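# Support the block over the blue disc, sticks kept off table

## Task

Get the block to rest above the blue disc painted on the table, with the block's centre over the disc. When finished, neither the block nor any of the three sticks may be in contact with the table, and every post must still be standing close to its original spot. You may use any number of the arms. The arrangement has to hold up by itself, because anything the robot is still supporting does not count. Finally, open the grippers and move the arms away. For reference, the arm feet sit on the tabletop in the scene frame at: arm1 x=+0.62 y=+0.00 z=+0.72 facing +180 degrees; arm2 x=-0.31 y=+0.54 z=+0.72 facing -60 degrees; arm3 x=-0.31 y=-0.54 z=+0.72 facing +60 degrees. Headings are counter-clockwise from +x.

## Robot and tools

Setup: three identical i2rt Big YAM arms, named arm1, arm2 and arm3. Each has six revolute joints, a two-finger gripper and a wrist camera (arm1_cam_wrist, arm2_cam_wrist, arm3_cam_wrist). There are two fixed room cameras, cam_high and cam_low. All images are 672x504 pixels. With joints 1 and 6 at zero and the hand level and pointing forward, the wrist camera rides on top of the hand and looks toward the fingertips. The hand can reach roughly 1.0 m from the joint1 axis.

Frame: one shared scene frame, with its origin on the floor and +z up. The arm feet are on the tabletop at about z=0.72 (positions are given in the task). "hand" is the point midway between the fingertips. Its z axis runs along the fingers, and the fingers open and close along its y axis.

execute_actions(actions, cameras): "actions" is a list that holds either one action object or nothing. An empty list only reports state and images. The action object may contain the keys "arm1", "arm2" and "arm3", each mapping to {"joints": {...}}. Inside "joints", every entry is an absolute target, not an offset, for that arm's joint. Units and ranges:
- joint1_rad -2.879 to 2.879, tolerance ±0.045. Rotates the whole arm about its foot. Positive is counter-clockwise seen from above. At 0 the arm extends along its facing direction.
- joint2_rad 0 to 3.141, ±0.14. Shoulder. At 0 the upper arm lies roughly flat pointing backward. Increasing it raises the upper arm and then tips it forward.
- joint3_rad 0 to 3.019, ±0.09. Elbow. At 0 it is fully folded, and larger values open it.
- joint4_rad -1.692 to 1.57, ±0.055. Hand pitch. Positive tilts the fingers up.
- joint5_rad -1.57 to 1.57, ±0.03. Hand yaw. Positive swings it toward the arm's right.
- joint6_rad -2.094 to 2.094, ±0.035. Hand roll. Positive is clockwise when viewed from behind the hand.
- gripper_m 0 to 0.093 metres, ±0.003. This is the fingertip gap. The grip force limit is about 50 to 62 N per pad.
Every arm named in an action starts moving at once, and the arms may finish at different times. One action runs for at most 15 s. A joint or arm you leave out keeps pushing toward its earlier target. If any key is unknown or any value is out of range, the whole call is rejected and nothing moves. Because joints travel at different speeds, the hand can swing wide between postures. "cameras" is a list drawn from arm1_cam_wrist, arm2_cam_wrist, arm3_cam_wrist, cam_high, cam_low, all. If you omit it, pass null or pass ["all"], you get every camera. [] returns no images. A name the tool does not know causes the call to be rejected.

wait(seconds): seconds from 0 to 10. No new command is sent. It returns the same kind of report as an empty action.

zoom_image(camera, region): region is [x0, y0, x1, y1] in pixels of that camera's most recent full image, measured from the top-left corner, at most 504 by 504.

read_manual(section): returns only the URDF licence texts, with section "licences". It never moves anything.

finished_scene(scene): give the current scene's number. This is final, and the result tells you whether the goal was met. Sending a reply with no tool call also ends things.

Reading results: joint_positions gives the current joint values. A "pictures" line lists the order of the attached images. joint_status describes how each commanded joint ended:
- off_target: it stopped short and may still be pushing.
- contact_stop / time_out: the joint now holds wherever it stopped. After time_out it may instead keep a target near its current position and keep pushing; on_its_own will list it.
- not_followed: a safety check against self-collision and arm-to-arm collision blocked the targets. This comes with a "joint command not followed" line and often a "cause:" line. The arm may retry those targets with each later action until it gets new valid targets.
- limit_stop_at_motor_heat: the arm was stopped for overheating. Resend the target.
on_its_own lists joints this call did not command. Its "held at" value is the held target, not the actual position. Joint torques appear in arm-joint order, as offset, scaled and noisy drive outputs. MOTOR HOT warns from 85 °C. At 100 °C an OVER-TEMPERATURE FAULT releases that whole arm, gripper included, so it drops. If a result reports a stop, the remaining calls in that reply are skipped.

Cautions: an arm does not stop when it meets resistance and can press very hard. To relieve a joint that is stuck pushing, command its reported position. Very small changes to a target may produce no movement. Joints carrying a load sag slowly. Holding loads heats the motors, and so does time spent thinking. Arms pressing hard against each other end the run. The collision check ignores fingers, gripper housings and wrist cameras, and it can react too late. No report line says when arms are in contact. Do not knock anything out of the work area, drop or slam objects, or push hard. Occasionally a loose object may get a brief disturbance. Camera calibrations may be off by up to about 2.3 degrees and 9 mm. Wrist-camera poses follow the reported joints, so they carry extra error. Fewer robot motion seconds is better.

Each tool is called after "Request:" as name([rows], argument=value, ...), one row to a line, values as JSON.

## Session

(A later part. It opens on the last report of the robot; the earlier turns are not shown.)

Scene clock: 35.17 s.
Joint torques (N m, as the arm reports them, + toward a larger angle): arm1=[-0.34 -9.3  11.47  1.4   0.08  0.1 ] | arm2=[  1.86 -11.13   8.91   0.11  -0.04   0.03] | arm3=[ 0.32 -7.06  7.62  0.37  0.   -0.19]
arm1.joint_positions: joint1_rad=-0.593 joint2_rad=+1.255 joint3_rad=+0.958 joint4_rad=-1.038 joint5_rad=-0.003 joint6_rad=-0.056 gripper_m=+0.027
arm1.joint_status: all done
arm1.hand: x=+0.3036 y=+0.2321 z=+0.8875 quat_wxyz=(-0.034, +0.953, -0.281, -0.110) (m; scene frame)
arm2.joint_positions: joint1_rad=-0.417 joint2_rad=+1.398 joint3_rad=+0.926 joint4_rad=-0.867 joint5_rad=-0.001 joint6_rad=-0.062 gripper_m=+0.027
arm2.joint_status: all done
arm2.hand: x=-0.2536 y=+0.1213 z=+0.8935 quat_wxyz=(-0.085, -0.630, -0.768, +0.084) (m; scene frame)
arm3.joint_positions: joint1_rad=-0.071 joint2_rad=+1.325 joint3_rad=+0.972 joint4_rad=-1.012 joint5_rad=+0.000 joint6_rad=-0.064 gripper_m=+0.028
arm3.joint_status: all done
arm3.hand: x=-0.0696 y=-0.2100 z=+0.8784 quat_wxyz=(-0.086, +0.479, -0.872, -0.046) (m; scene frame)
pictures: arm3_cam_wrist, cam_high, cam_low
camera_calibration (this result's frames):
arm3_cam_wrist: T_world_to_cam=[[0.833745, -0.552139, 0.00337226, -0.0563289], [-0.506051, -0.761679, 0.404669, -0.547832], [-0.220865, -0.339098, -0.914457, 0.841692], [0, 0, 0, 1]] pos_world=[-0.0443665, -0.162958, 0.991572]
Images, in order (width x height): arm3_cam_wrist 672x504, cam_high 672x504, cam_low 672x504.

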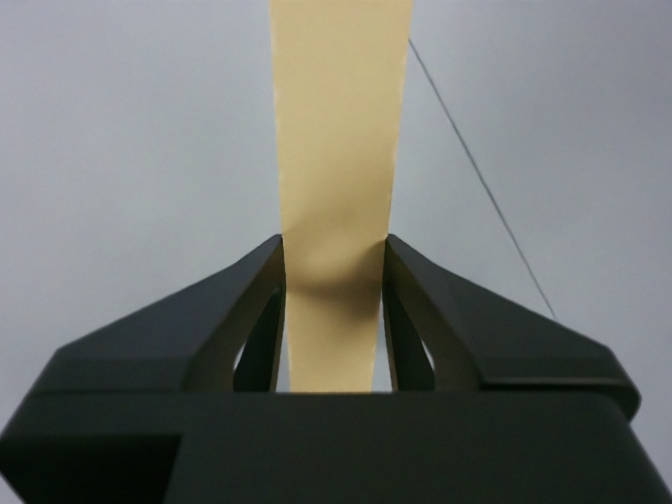

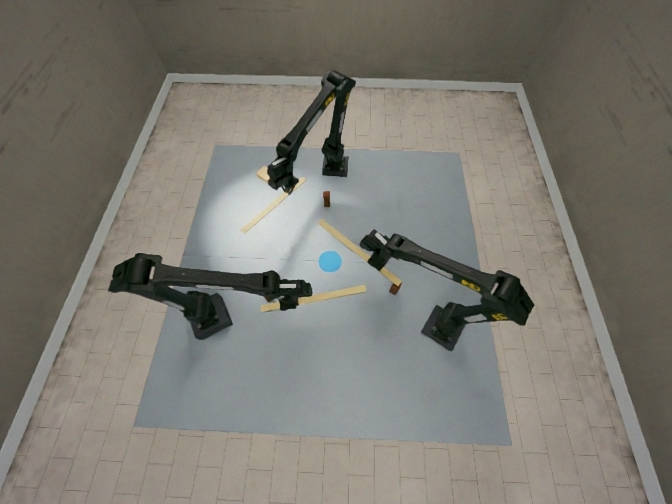

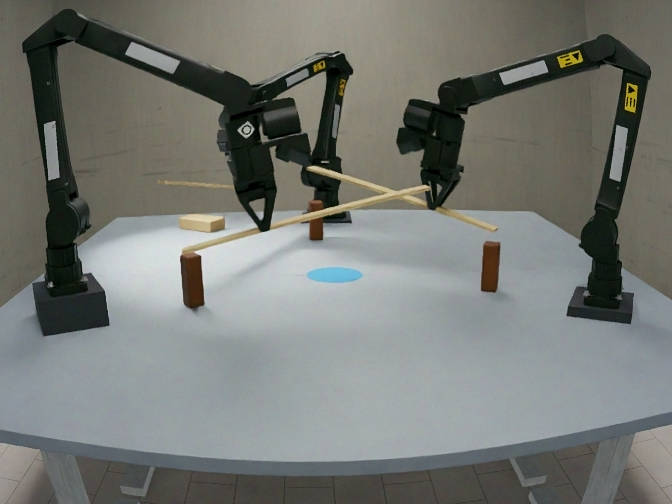

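Request:
zoom_image(camera="cam_low", region=[290, 150, 520, 300])

Request:
zoom_image(camera="cam_low", region=[140, 160, 340, 310])

Request:
zoom_image(camera="cam_high", region=[230, 160, 420, 320])

Region (290, 150, 520, 300) of cam_low's 672x504 image, scaled by 2.191, with more detail than that image has; it fills the top 329 rows of this view, and the rest is white.

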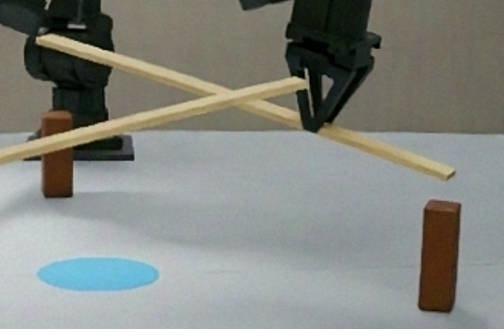

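Region (140, 160, 340, 310) of cam_low's 672x504 image, scaled by 2.520, with more detail than that image has; it fills the top 378 rows of this view, and the rest is white.

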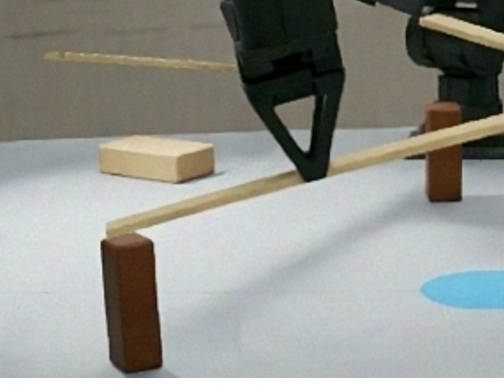

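Region (230, 160, 420, 320) of cam_high's 672x504 image, scaled by 2.653, with more detail than that image has; it fills the top 424 rows of this view, and the rest is white.

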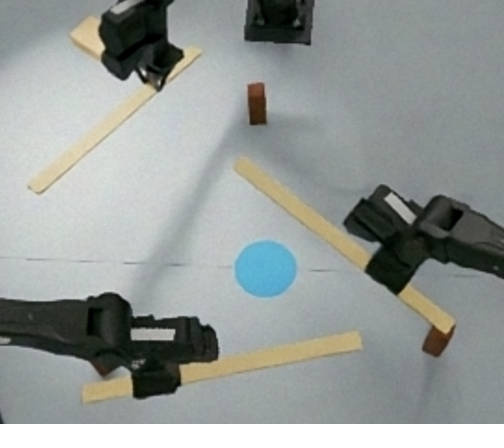

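Request:
execute_actions([
  {"arm1": {"joints": {"joint1_rad": -0.066, "joint2_rad": 1.235, "joint6_rad": -0.082}}, "arm2": {"joints": {"joint1_rad": -0.116, "joint6_rad": -0.085}}, "arm3": {"joints": {"joint6_rad": -0.117}}},
])

Scene clock: 44.43 s.
Joint torques (N m, as the arm reports them, + toward a larger angle): arm1=[ 0.76 -9.08 11.55  1.41 -0.02 -0.1 ] | arm2=[  1.12 -11.17   9.05   0.01  -0.02  -0.16] | arm3=[ 0.28 -6.99  7.65  0.38  0.01 -0.19]
arm1.joint_positions: joint1_rad=-0.070 joint2_rad=+1.246 joint3_rad=+0.958 joint4_rad=-1.038 joint5_rad=+0.000 joint6_rad=-0.074 gripper_m=+0.027
arm1.joint_status: all done
arm1.hand: x=+0.2310 y=+0.0434 z=+0.8926 quat_wxyz=(-0.007, +0.992, -0.017, -0.122) (m; scene frame)
arm2.joint_positions: joint1_rad=-0.109 joint2_rad=+1.398 joint3_rad=+0.926 joint4_rad=-0.867 joint5_rad=-0.001 joint6_rad=-0.077 gripper_m=+0.027
arm2.joint_status: all done
arm2.hand: x=-0.1297 y=+0.1579 z=+0.8923 quat_wxyz=(-0.095, -0.498, -0.859, +0.071) (m; scene frame)
arm3.joint_positions: joint1_rad=-0.071 joint2_rad=+1.325 joint3_rad=+0.972 joint4_rad=-1.012 joint5_rad=+0.000 joint6_rad=-0.102 gripper_m=+0.028
arm3.joint_status: all done
arm3.hand: x=-0.0696 y=-0.2100 z=+0.8784 quat_wxyz=(-0.086, +0.496, -0.863, -0.045) (m; scene frame)
pictures: arm1_cam_wrist, arm2_cam_wrist, arm3_cam_wrist, cam_high, cam_low
camera_calibration (this result's frames):
arm1_cam_wrist: T_world_to_cam=[[0.0439637, 0.99901, 0.0068583, -0.0643655], [0.925943, -0.0433238, 0.375171, -0.538726], [0.375097, -0.0101435, -0.92693, 0.86388], [0, 0, 0, 1]] pos_world=[0.177621, 0.0497249, 1.00331]
arm2_cam_wrist: T_world_to_cam=[[-0.870152, -0.491978, 0.0281629, -0.0588402], [-0.447256, 0.812461, 0.37399, -0.513482], [-0.206876, 0.312832, -0.927005, 0.873873], [0, 0, 0, 1]] pos_world=[-0.100075, 0.114861, 1.00378]
arm3_cam_wrist: T_world_to_cam=[[0.853776, -0.52053, 0.010765, -0.0547918], [-0.479743, -0.778508, 0.404686, -0.549551], [-0.202271, -0.350676, -0.914392, 0.840498], [0, 0, 0, 1]] pos_world=[-0.0468555, -0.161609, 0.99153]
Images, in order (width x height): arm1_cam_wrist 672x504, arm2_cam_wrist 672x504, arm3_cam_wrist 672x504, cam_high 672x504, cam_low 672x504.

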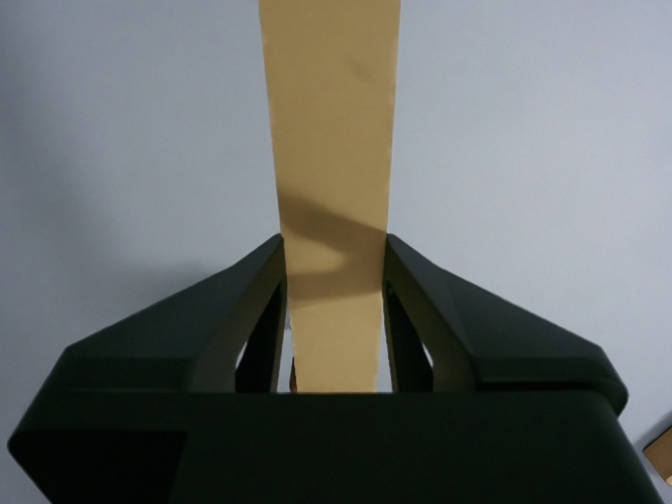

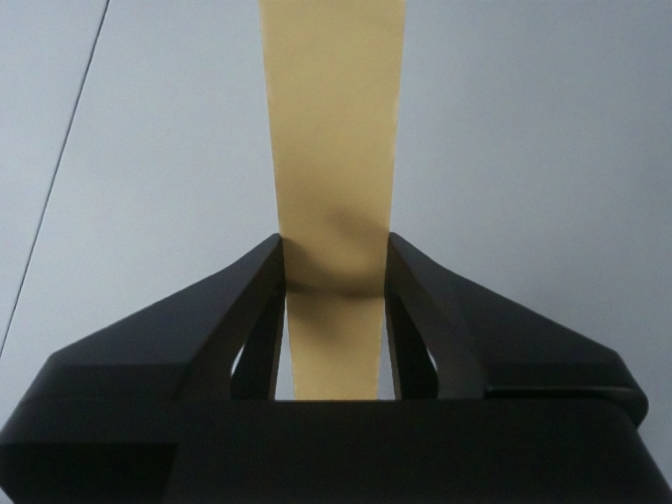

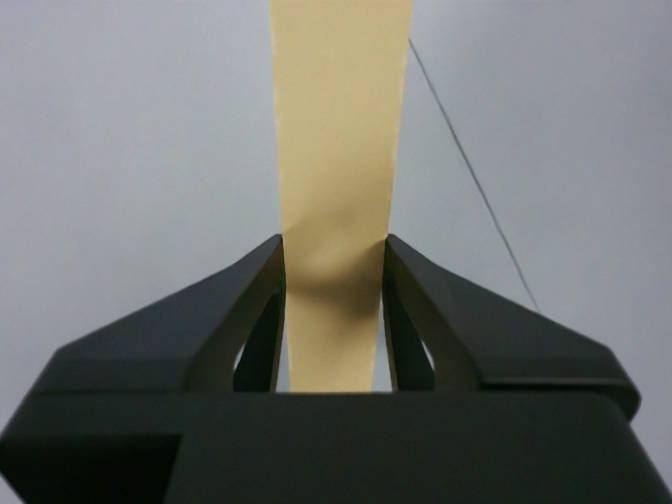

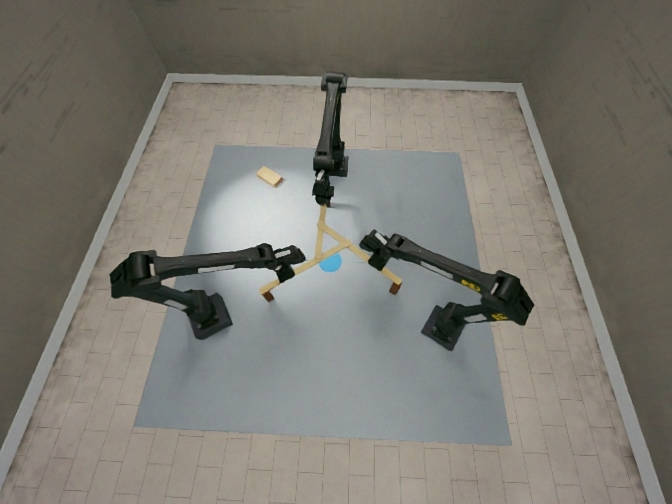

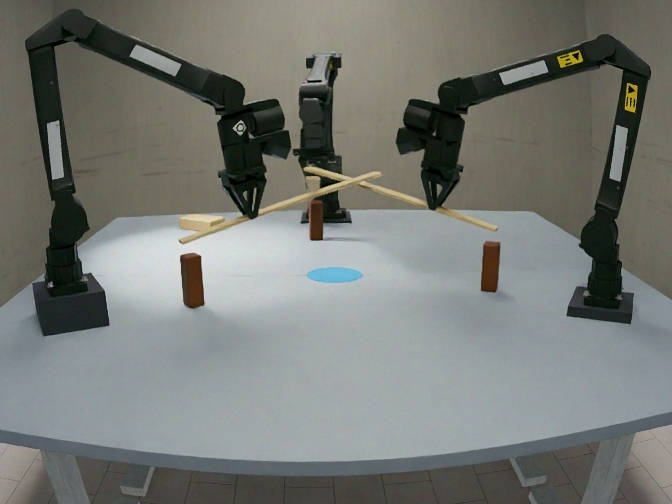

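Request:
zoom_image(camera="arm1_cam_wrist", region=[260, 300, 410, 400])

Request:
zoom_image(camera="cam_high", region=[250, 180, 420, 310])

Request:
zoom_image(camera="cam_low", region=[280, 150, 400, 250])

Request:
zoom_image(camera="cam_low", region=[160, 200, 270, 280])

Request:
zoom_image(camera="cam_low", region=[420, 190, 530, 270])

Region (260, 300, 410, 400) of arm1_cam_wrist's 672x504 image, scaled by 3.360, with more detail than that image has.

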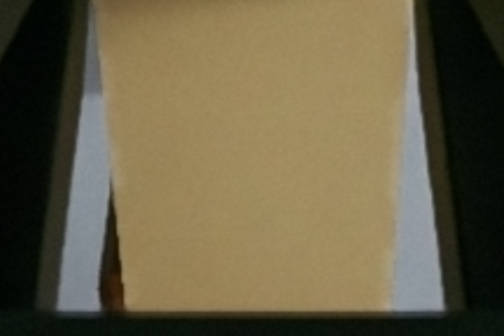

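Region (250, 180, 420, 310) of cam_high's 672x504 image, scaled by 2.965, with more detail than that image has; it fills the top 385 rows of this view, and the rest is white.

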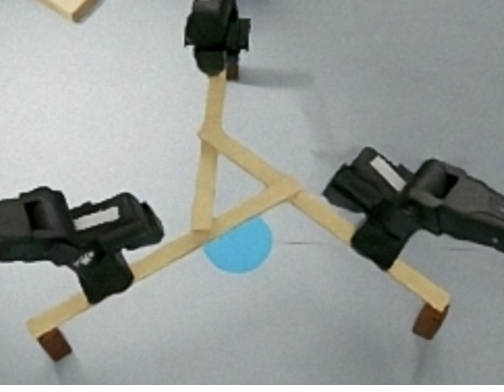

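Region (280, 150, 400, 250) of cam_low's 672x504 image, scaled by 4.200, with more detail than that image has.

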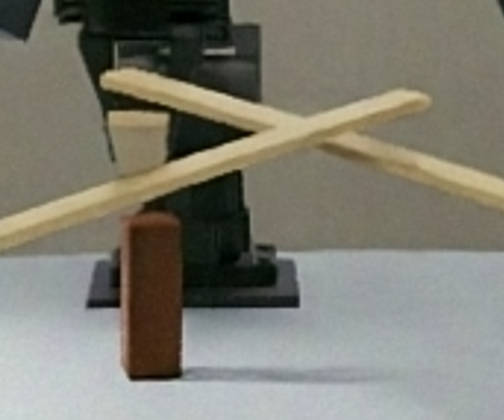

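Region (160, 200, 270, 280) of cam_low's 672x504 image, scaled by 4.582, with more detail than that image has; it fills the top 367 rows of this view, and the rest is white.

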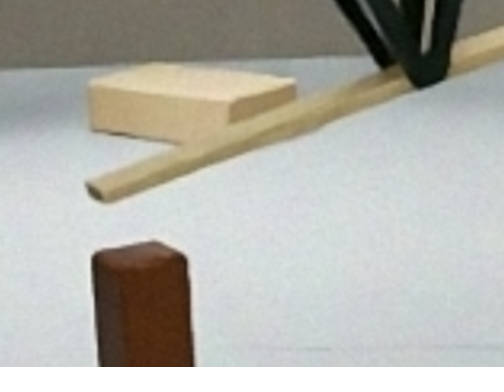

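Region (420, 190, 530, 270) of cam_low's 672x504 image, scaled by 4.582, with more detail than that image has; it fills the top 367 rows of this view, and the rest is white.

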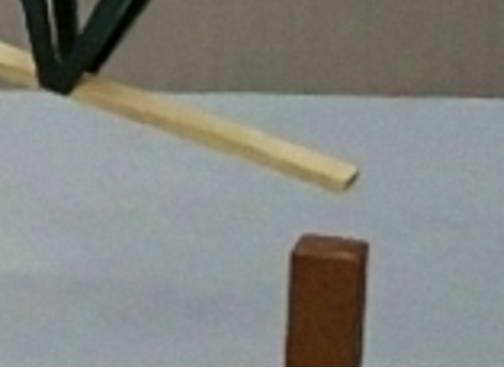

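Request:
execute_actions([
  {"arm1": {"joints": {"joint1_rad": -0.049, "joint2_rad": 1.275, "joint3_rad": 0.98, "joint6_rad": -0.048}}, "arm2": {"joints": {"joint2_rad": 1.47, "joint3_rad": 0.983, "joint4_rad": -0.895}}, "arm3": {"joints": {"joint2_rad": 1.355, "joint3_rad": 1.003, "joint4_rad": -1.029}}},
], cameras=["arm1_cam_wrist", "cam_high", "cam_low"])

Scene clock: 51.13 s.
Joint torques (N m, as the arm reports them, + toward a larger angle): arm1=[ 1.43 -7.67 12.91  1.39 -0.01  0.1 ] | arm2=[  1.1  -12.18  12.23  -0.1   -0.03  -0.14] | arm3=[ 0.32 -7.3   9.57  0.47  0.01 -0.19]
arm1.joint_positions: joint1_rad=-0.062 joint2_rad=+1.262 joint3_rad=+0.958 joint4_rad=-1.038 joint5_rad=+0.000 joint6_rad=-0.058 gripper_m=+0.027
arm1.joint_status: all done
arm1.hand: x=+0.2301 y=+0.0403 z=+0.8867 quat_wxyz=(-0.005, +0.993, -0.020, -0.114) (m; scene frame)
arm2.joint_positions: joint1_rad=-0.109 joint2_rad=+1.470 joint3_rad=+0.939 joint4_rad=-0.884 joint5_rad=-0.001 joint6_rad=-0.077 gripper_m=+0.027
arm2.joint_status: all done
arm2.hand: x=-0.1306 y=+0.1589 z=+0.8678 quat_wxyz=(-0.064, -0.500, -0.862, +0.049) (m; scene frame)
arm3.joint_positions: joint1_rad=-0.071 joint2_rad=+1.348 joint3_rad=+0.972 joint4_rad=-1.024 joint5_rad=+0.000 joint6_rad=-0.102 gripper_m=+0.028
arm3.joint_status: all done
arm3.hand: x=-0.0713 y=-0.2122 z=+0.8691 quat_wxyz=(-0.071, +0.497, -0.864, -0.038) (m; scene frame)
pictures: arm1_cam_wrist, cam_high, cam_low
camera_calibration (this result's frames):
arm1_cam_wrist: T_world_to_cam=[[0.0509416, 0.998699, 0.00230351, -0.0587271], [0.919645, -0.0478083, 0.38983, -0.547262], [0.389433, -0.0177401, -0.920884, 0.850334], [0, 0, 0, 1]] pos_world=[0.175131, 0.047572, 0.996533]
Images, in order (width x height): arm1_cam_wrist 672x504, cam_high 672x504, cam_low 672x504.

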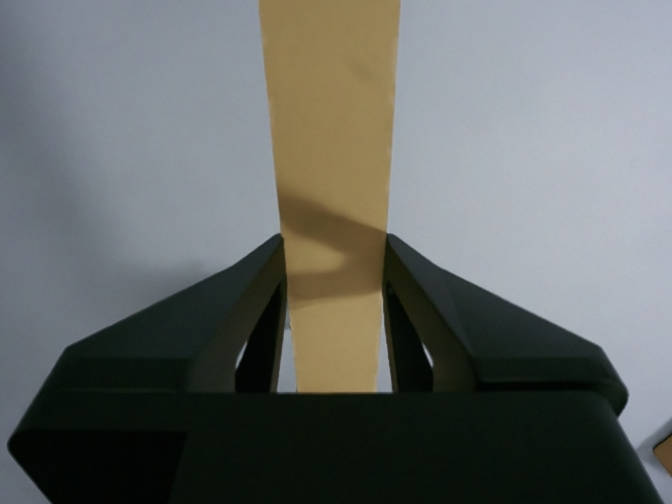

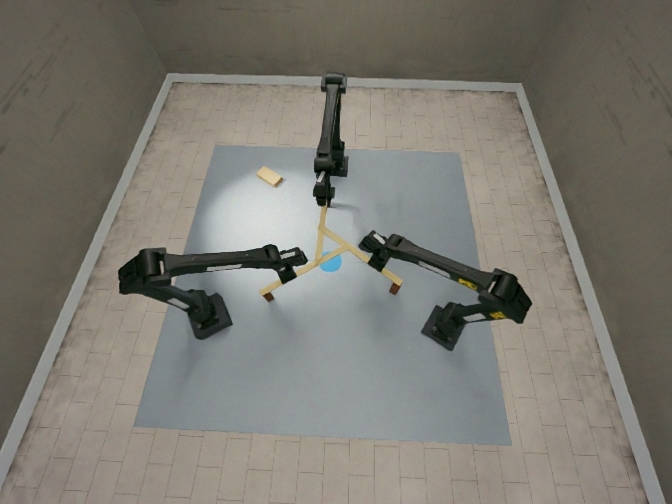

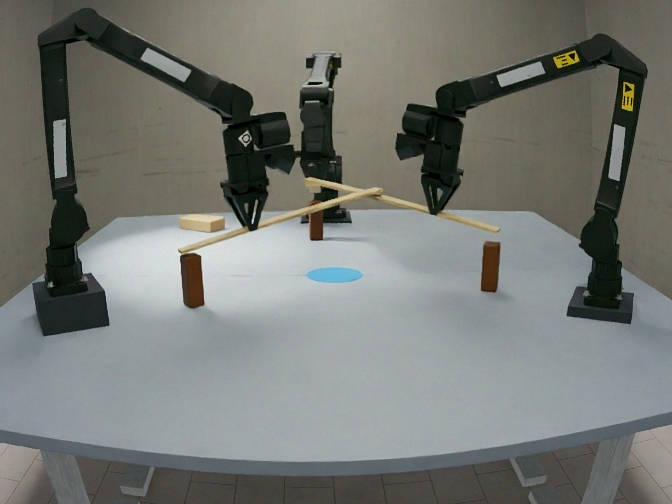

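Request:
zoom_image(camera="cam_low", region=[280, 150, 400, 250])

Request:
zoom_image(camera="cam_low", region=[160, 200, 270, 280])

Request:
zoom_image(camera="cam_low", region=[420, 190, 530, 270])

Region (280, 150, 400, 250) of cam_low's 672x504 image, scaled by 4.200, with more detail than that image has.

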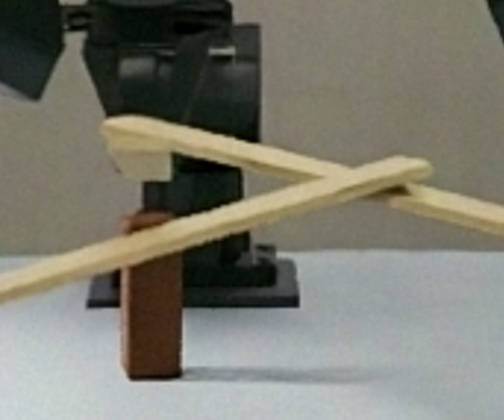

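Region (160, 200, 270, 280) of cam_low's 672x504 image, scaled by 4.582, with more detail than that image has; it fills the top 367 rows of this view, and the rest is white.

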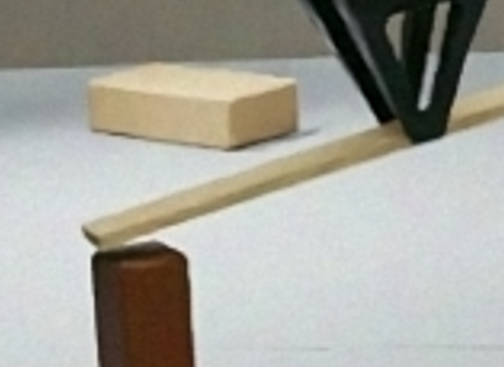

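Region (420, 190, 530, 270) of cam_low's 672x504 image, scaled by 4.582, with more detail than that image has; it fills the top 367 rows of this view, and the rest is white.

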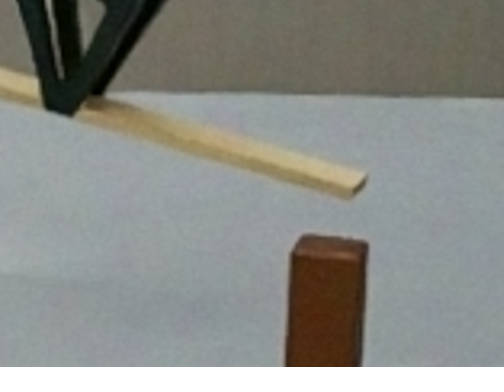

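Request:
execute_actions([
  {"arm1": {"joints": {"joint1_rad": -0.04, "joint2_rad": 1.354, "joint3_rad": 1.028, "joint4_rad": -1.068}}, "arm2": {"joints": {"joint2_rad": 1.535, "joint3_rad": 1.05, "joint4_rad": -0.942}}, "arm3": {"joints": {"joint2_rad": 1.395, "joint3_rad": 0.978, "joint4_rad": -0.994}}},
], cameras=["cam_high", "cam_low"])

Request:
zoom_image(camera="cam_low", region=[280, 150, 400, 250])

Request:
zoom_image(camera="cam_low", region=[160, 200, 270, 280])

Request:
zoom_image(camera="cam_low", region=[420, 190, 530, 270])

Request:
zoom_image(camera="cam_high", region=[250, 180, 420, 310])

Scene clock: 54.57 s.
Joint torques (N m, as the arm reports them, + toward a larger angle): arm1=[ 1.47 -9.3  14.94  0.1  -0.02  0.09] | arm2=[  1.3  -13.55  11.86  -0.25  -0.03  -0.13] | arm3=[ 0.29 -8.06  7.46  1.21  0.01 -0.19]
arm1.joint_positions: joint1_rad=-0.052 joint2_rad=+1.352 joint3_rad=+0.982 joint4_rad=-1.054 joint5_rad=+0.000 joint6_rad=-0.057 gripper_m=+0.027
arm1.joint_status: all done
arm1.hand: x=+0.2236 y=+0.0371 z=+0.8620 quat_wxyz=(-0.001, +0.997, -0.016, -0.073) (m; scene frame)
arm2.joint_positions: joint1_rad=-0.109 joint2_rad=+1.531 joint3_rad=+1.011 joint4_rad=-0.931 joint5_rad=-0.001 joint6_rad=-0.077 gripper_m=+0.027
arm2.joint_status: all done
arm2.hand: x=-0.1235 y=+0.1439 z=+0.8676 quat_wxyz=(-0.049, -0.501, -0.863, +0.039) (m; scene frame)
arm3.joint_positions: joint1_rad=-0.071 joint2_rad=+1.392 joint3_rad=+0.972 joint4_rad=-1.010 joint5_rad=+0.000 joint6_rad=-0.102 gripper_m=+0.028
arm3.joint_status: all done
arm3.hand: x=-0.0698 y=-0.2098 z=+0.8530 quat_wxyz=(-0.057, +0.497, -0.865, -0.032) (m; scene frame)
pictures: cam_high, cam_low
Images, in order (width x height): cam_high 672x504, cam_low 672x504.

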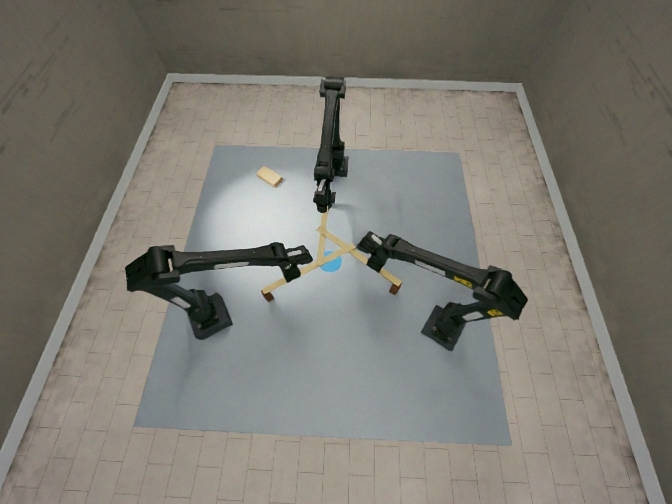

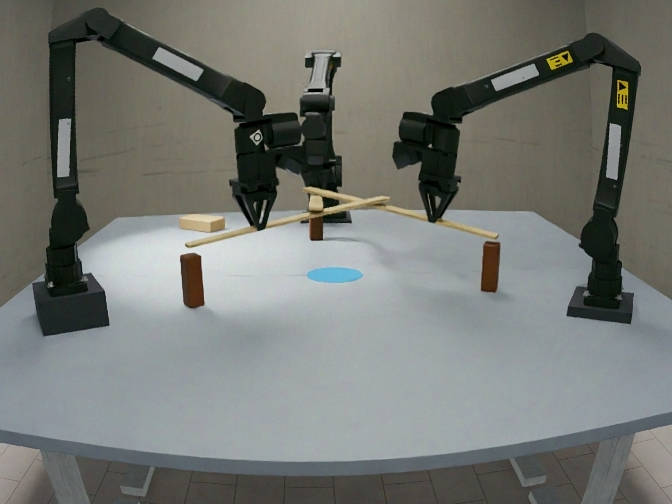

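Region (280, 150, 400, 250) of cam_low's 672x504 image, scaled by 4.200, with more detail than that image has.

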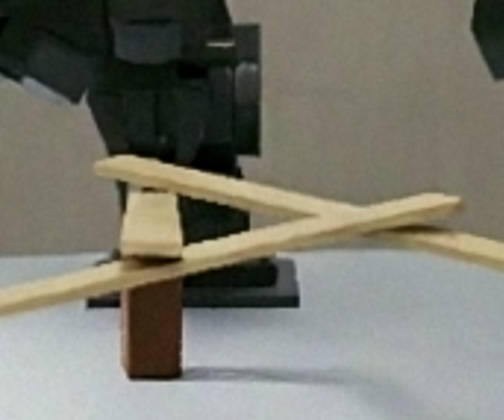

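Region (160, 200, 270, 280) of cam_low's 672x504 image, scaled by 4.582, with more detail than that image has; it fills the top 367 rows of this view, and the rest is white.

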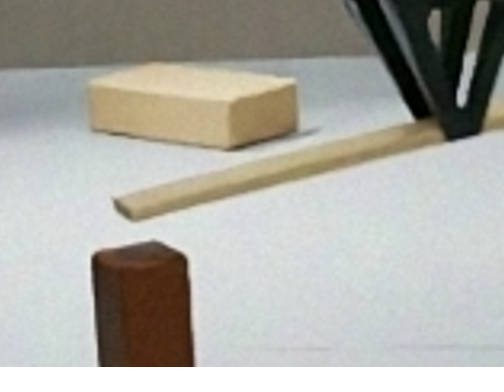

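Region (420, 190, 530, 270) of cam_low's 672x504 image, scaled by 4.582, with more detail than that image has; it fills the top 367 rows of this view, and the rest is white.

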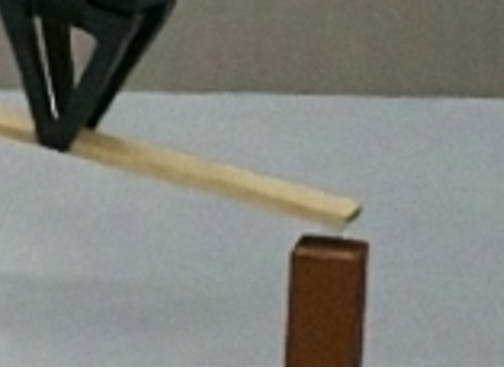

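Region (250, 180, 420, 310) of cam_high's 672x504 image, scaled by 2.965, with more detail than that image has; it fills the top 385 rows of this view, and the rest is white.

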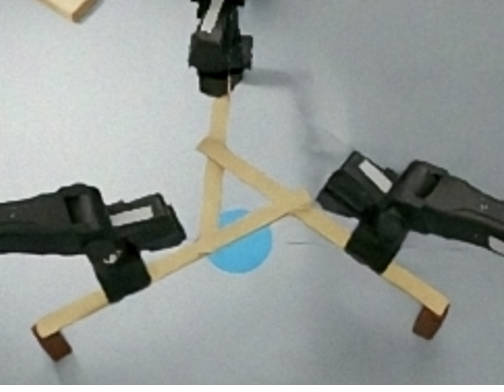

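Request:
execute_actions([
  {"arm1": {"joints": {"joint2_rad": 1.38}}, "arm2": {"joints": {"joint2_rad": 1.584, "joint4_rad": -0.886}}, "arm3": {"joints": {"joint2_rad": 1.448}}},
], cameras=["cam_high", "cam_low"])

Request:
zoom_image(camera="cam_low", region=[280, 150, 400, 250])

Request:
zoom_image(camera="cam_low", region=[160, 200, 270, 280])

Request:
zoom_image(camera="cam_low", region=[420, 190, 530, 270])

Request:
zoom_image(camera="cam_high", region=[250, 180, 420, 310])

Scene clock: 57.57 s.
Joint torques (N m, as the arm reports them, + toward a larger angle): arm1=[ 1.55 -9.21 14.85  0.17 -0.01  0.06] | arm2=[  1.12 -13.17  11.39   0.68  -0.01  -0.14] | arm3=[-0.01 -8.24  7.3   1.04  0.02 -0.17]
arm1.joint_positions: joint1_rad=-0.052 joint2_rad=+1.372 joint3_rad=+0.982 joint4_rad=-1.057 joint5_rad=+0.000 joint6_rad=-0.056 gripper_m=+0.027
arm1.joint_status: all done
arm1.hand: x=+0.2244 y=+0.0369 z=+0.8545 quat_wxyz=(+0.000, +0.998, -0.017, -0.062) (m; scene frame)
arm2.joint_positions: joint1_rad=-0.109 joint2_rad=+1.582 joint3_rad=+1.012 joint4_rad=-0.900 joint5_rad=-0.001 joint6_rad=-0.078 gripper_m=+0.027
arm2.joint_status: all done
arm2.hand: x=-0.1217 y=+0.1397 z=+0.8476 quat_wxyz=(-0.041, -0.501, -0.864, +0.034) (m; scene frame)
arm3.joint_positions: joint1_rad=-0.071 joint2_rad=+1.439 joint3_rad=+0.972 joint4_rad=-1.008 joint5_rad=+0.000 joint6_rad=-0.102 gripper_m=+0.028
arm3.joint_status: all done
arm3.hand: x=-0.0704 y=-0.2104 z=+0.8349 quat_wxyz=(-0.036, +0.498, -0.866, -0.022) (m; scene frame)
pictures: cam_high, cam_low
Images, in order (width x height): cam_high 672x504, cam_low 672x504.

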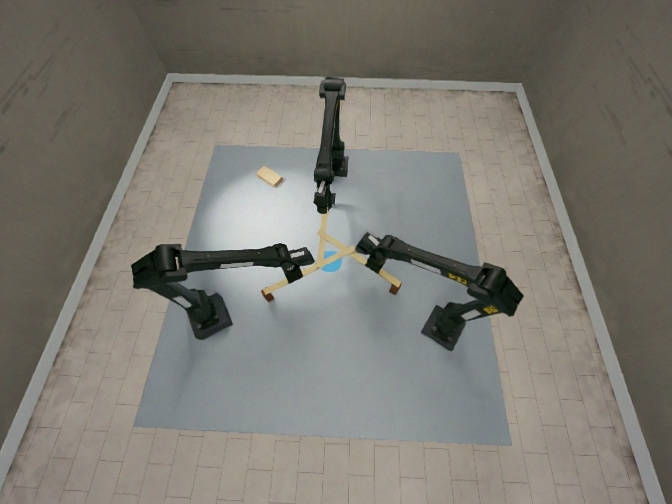

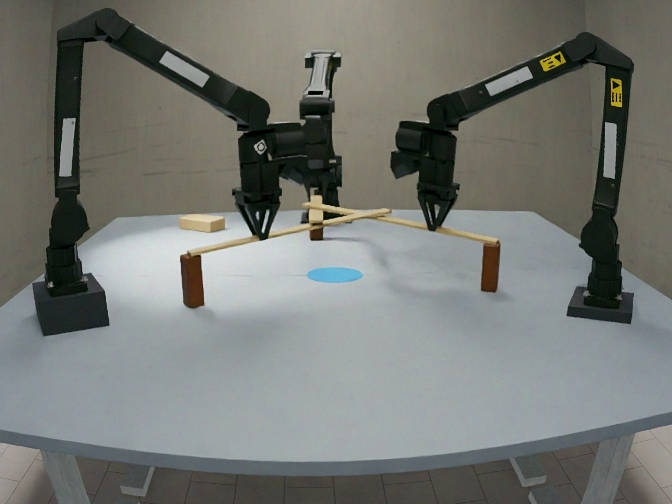

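Region (280, 150, 400, 250) of cam_low's 672x504 image, scaled by 4.200, with more detail than that image has.

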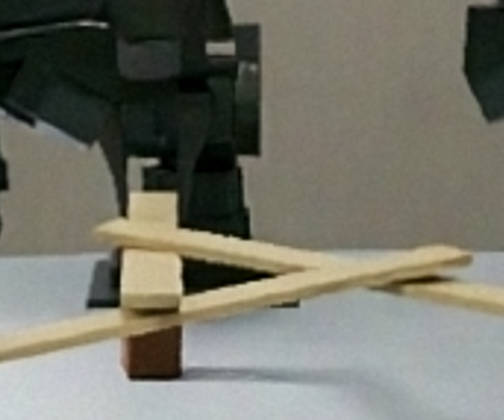

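Region (160, 200, 270, 280) of cam_low's 672x504 image, scaled by 4.582, with more detail than that image has; it fills the top 367 rows of this view, and the rest is white.

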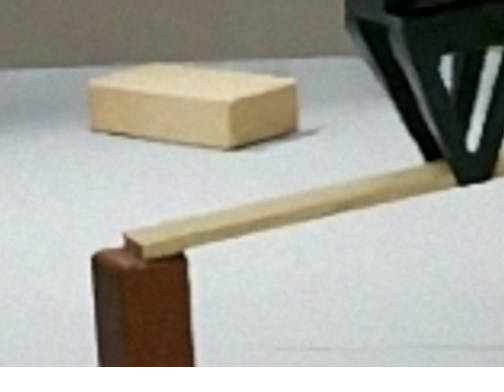

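Region (420, 190, 530, 270) of cam_low's 672x504 image, scaled by 4.582, with more detail than that image has; it fills the top 367 rows of this view, and the rest is white.

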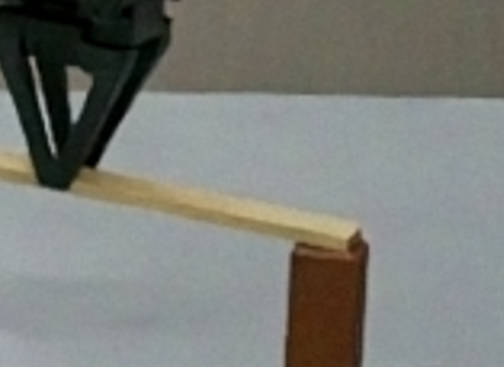

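Region (250, 180, 420, 310) of cam_high's 672x504 image, scaled by 2.965, with more detail than that image has; it fills the top 385 rows of this view, and the rest is white.

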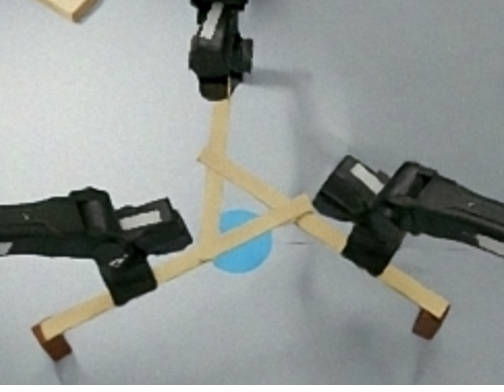

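Request:
execute_actions([
  {"arm1": {"joints": {"joint2_rad": 1.394, "joint4_rad": -1.03}}, "arm3": {"joints": {"joint2_rad": 1.456}}},
], cameras=["cam_low"])

Request:
zoom_image(camera="cam_low", region=[280, 150, 400, 250])

Request:
zoom_image(camera="cam_low", region=[420, 190, 530, 270])

Scene clock: 59.13 s.
Joint torques (N m, as the arm reports them, + toward a larger angle): arm1=[ 1.45 -8.79 14.77  1.42 -0.01  0.07] | arm2=[  1.29 -13.22  11.49   0.8   -0.01  -0.17] | arm3=[ 0.3  -7.65  7.35  1.13  0.01 -0.18]
arm1.joint_positions: joint1_rad=-0.052 joint2_rad=+1.380 joint3_rad=+0.982 joint4_rad=-1.051 joint5_rad=+0.000 joint6_rad=-0.056 gripper_m=+0.027
arm1.joint_status: all done
arm1.hand: x=+0.2229 y=+0.0370 z=+0.8516 quat_wxyz=(+0.000, +0.998, -0.017, -0.061) (m; scene frame)
arm2.joint_positions: joint1_rad=-0.109 joint2_rad=+1.582 joint3_rad=+1.012 joint4_rad=-0.900 joint5_rad=-0.001 joint6_rad=-0.078 gripper_m=+0.027
arm2.joint_status: not commanded
arm2.hand: x=-0.1217 y=+0.1397 z=+0.8476 quat_wxyz=(-0.041, -0.501, -0.864, +0.034) (m; scene frame)
arm3.joint_positions: joint1_rad=-0.071 joint2_rad=+1.439 joint3_rad=+0.972 joint4_rad=-1.008 joint5_rad=+0.000 joint6_rad=-0.102 gripper_m=+0.028
arm3.joint_status: all done
arm3.hand: x=-0.0704 y=-0.2104 z=+0.8349 quat_wxyz=(-0.036, +0.498, -0.866, -0.022) (m; scene frame)
pictures: cam_low
Images, in order (width x height): cam_low 672x504.

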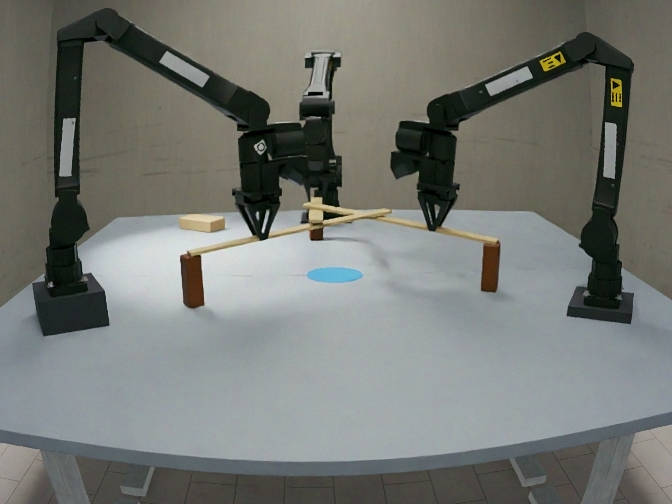

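Region (280, 150, 400, 250) of cam_low's 672x504 image, scaled by 4.200, with more detail than that image has.

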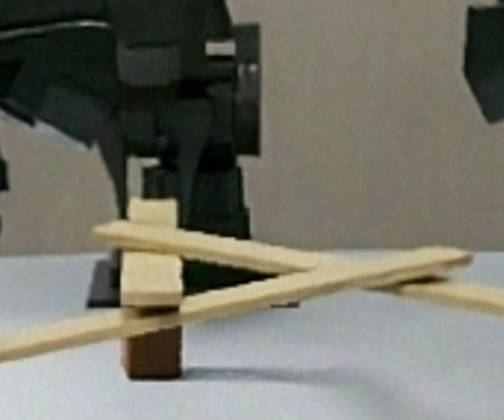

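Region (420, 190, 530, 270) of cam_low's 672x504 image, scaled by 4.582, with more detail than that image has; it fills the top 367 rows of this view, and the rest is white.

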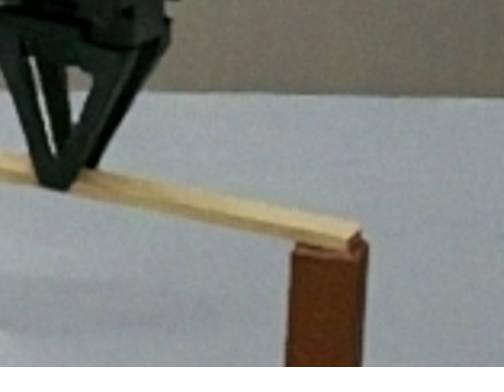

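Request:
execute_actions(actions=[])

Scene clock: 60.53 s.
Joint torques (N m, as the arm reports them, + toward a larger angle): arm1=[ 1.41 -8.79 14.78  1.45 -0.01  0.07] | arm2=[  1.24 -13.76  11.41   0.76   0.01  -0.15] | arm3=[ 0.29 -7.78  7.35  1.08 -0.01 -0.19]
arm1.joint_positions: joint1_rad=-0.052 joint2_rad=+1.380 joint3_rad=+0.982 joint4_rad=-1.051 joint5_rad=+0.000 joint6_rad=-0.056 gripper_m=+0.027
arm1.joint_status: all done
arm1.hand: x=+0.2229 y=+0.0370 z=+0.8516 quat_wxyz=(+0.000, +0.998, -0.017, -0.061) (m; scene frame)
arm2.joint_positions: joint1_rad=-0.109 joint2_rad=+1.582 joint3_rad=+1.012 joint4_rad=-0.900 joint5_rad=-0.001 joint6_rad=-0.078 gripper_m=+0.027
arm2.joint_status: not commanded
arm2.hand: x=-0.1217 y=+0.1397 z=+0.8476 quat_wxyz=(-0.041, -0.501, -0.864, +0.034) (m; scene frame)
arm3.joint_positions: joint1_rad=-0.071 joint2_rad=+1.439 joint3_rad=+0.972 joint4_rad=-1.008 joint5_rad=+0.000 joint6_rad=-0.102 gripper_m=+0.028
arm3.joint_status: all done
arm3.hand: x=-0.0704 y=-0.2104 z=+0.8349 quat_wxyz=(-0.036, +0.498, -0.866, -0.022) (m; scene frame)
pictures: arm1_cam_wrist, arm2_cam_wrist, arm3_cam_wrist, cam_high, cam_low
camera_calibration (this result's frames):
arm1_cam_wrist: T_world_to_cam=[[0.0435665, 0.999046, -0.00316402, -0.0487422], [0.873226, -0.0365407, 0.485944, -0.599022], [0.485364, -0.0239337, -0.873984, 0.759692], [0, 0, 0, 1]] pos_world=[0.156478, 0.0449892, 0.954895]
arm2_cam_wrist: T_world_to_cam=[[-0.869462, -0.49365, 0.0185706, -0.051165], [-0.421705, 0.761275, 0.49257, -0.568576], [-0.257295, 0.42044, -0.870074, 0.770307], [0, 0, 0, 1]] pos_world=[-0.0860612, 0.0837171, 0.951238]
arm3_cam_wrist: T_world_to_cam=[[0.855012, -0.518603, 0.0020419, -0.0460504], [-0.449134, -0.7385, 0.502888, -0.604128], [-0.259291, -0.430892, -0.864349, 0.737711], [0, 0, 0, 1]] pos_world=[-0.0406787, -0.152156, 0.941543]
Images, in order (width x height): arm1_cam_wrist 672x504, arm2_cam_wrist 672x504, arm3_cam_wrist 672x504, cam_high 672x504, cam_low 672x504.

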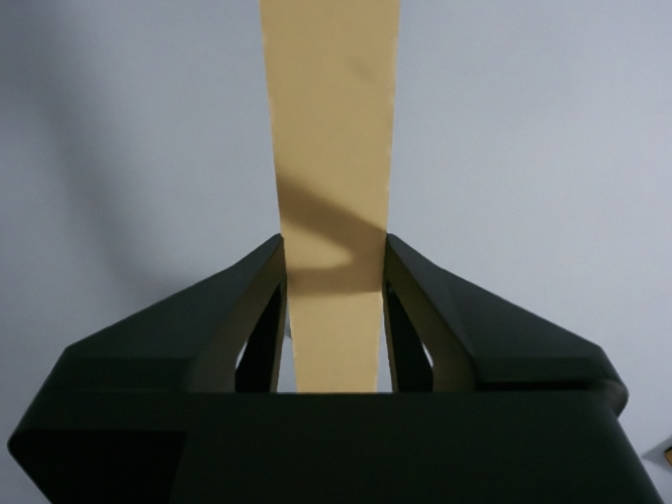

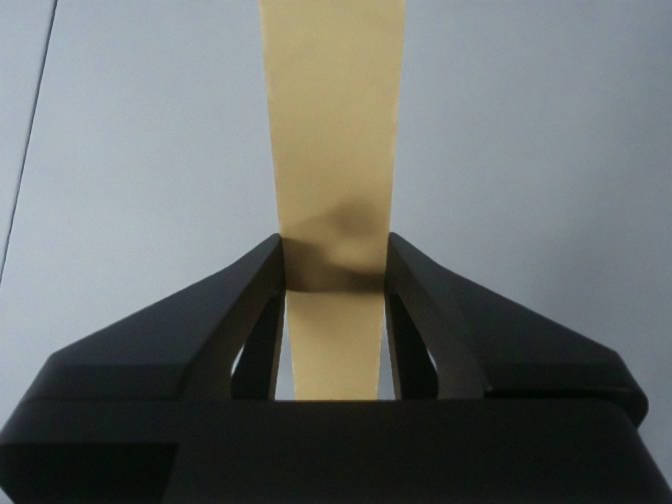

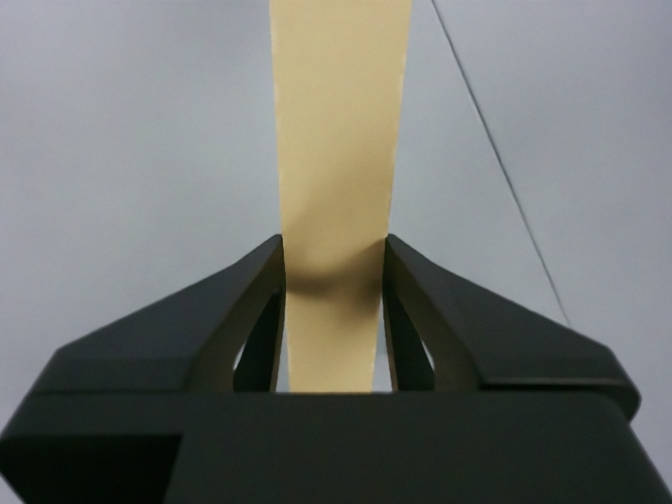

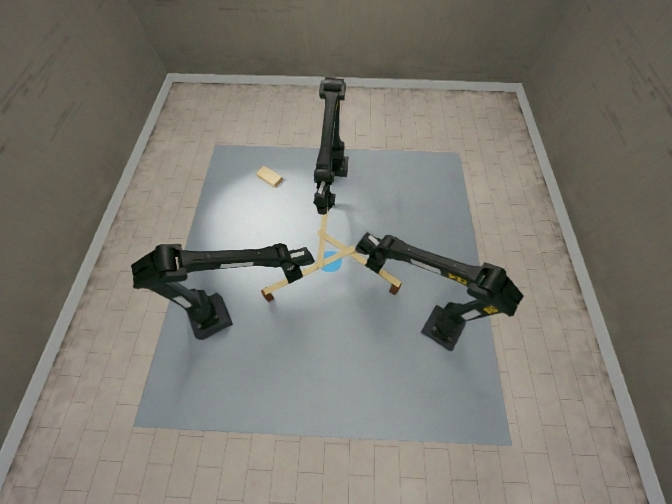

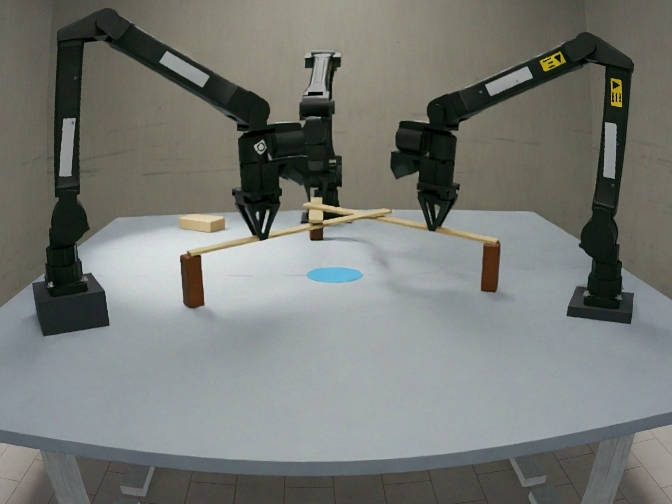

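Request:
zoom_image(camera="cam_low", region=[170, 180, 510, 310])

Request:
zoom_image(camera="cam_high", region=[250, 160, 410, 310])

Region (170, 180, 510, 310) of cam_low's 672x504 image, scaled by 1.482, with more detail than that image has; it fills the top 193 rows of this view, and the rest is white.

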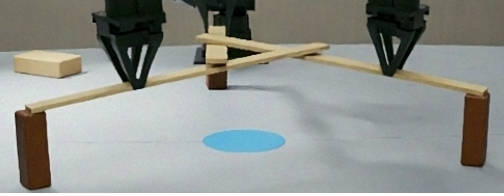

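Region (250, 160, 410, 310) of cam_high's 672x504 image, scaled by 3.150, with more detail than that image has; it fills the top 472 rows of this view, and the rest is white.

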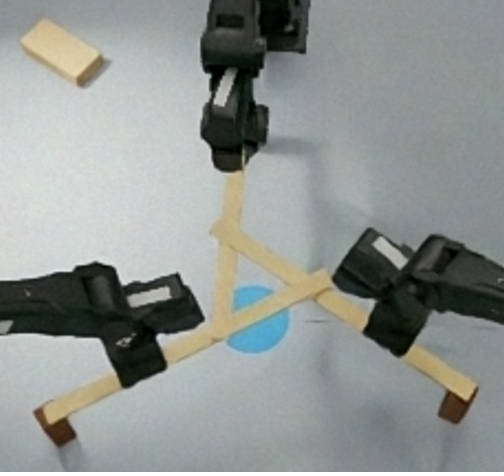

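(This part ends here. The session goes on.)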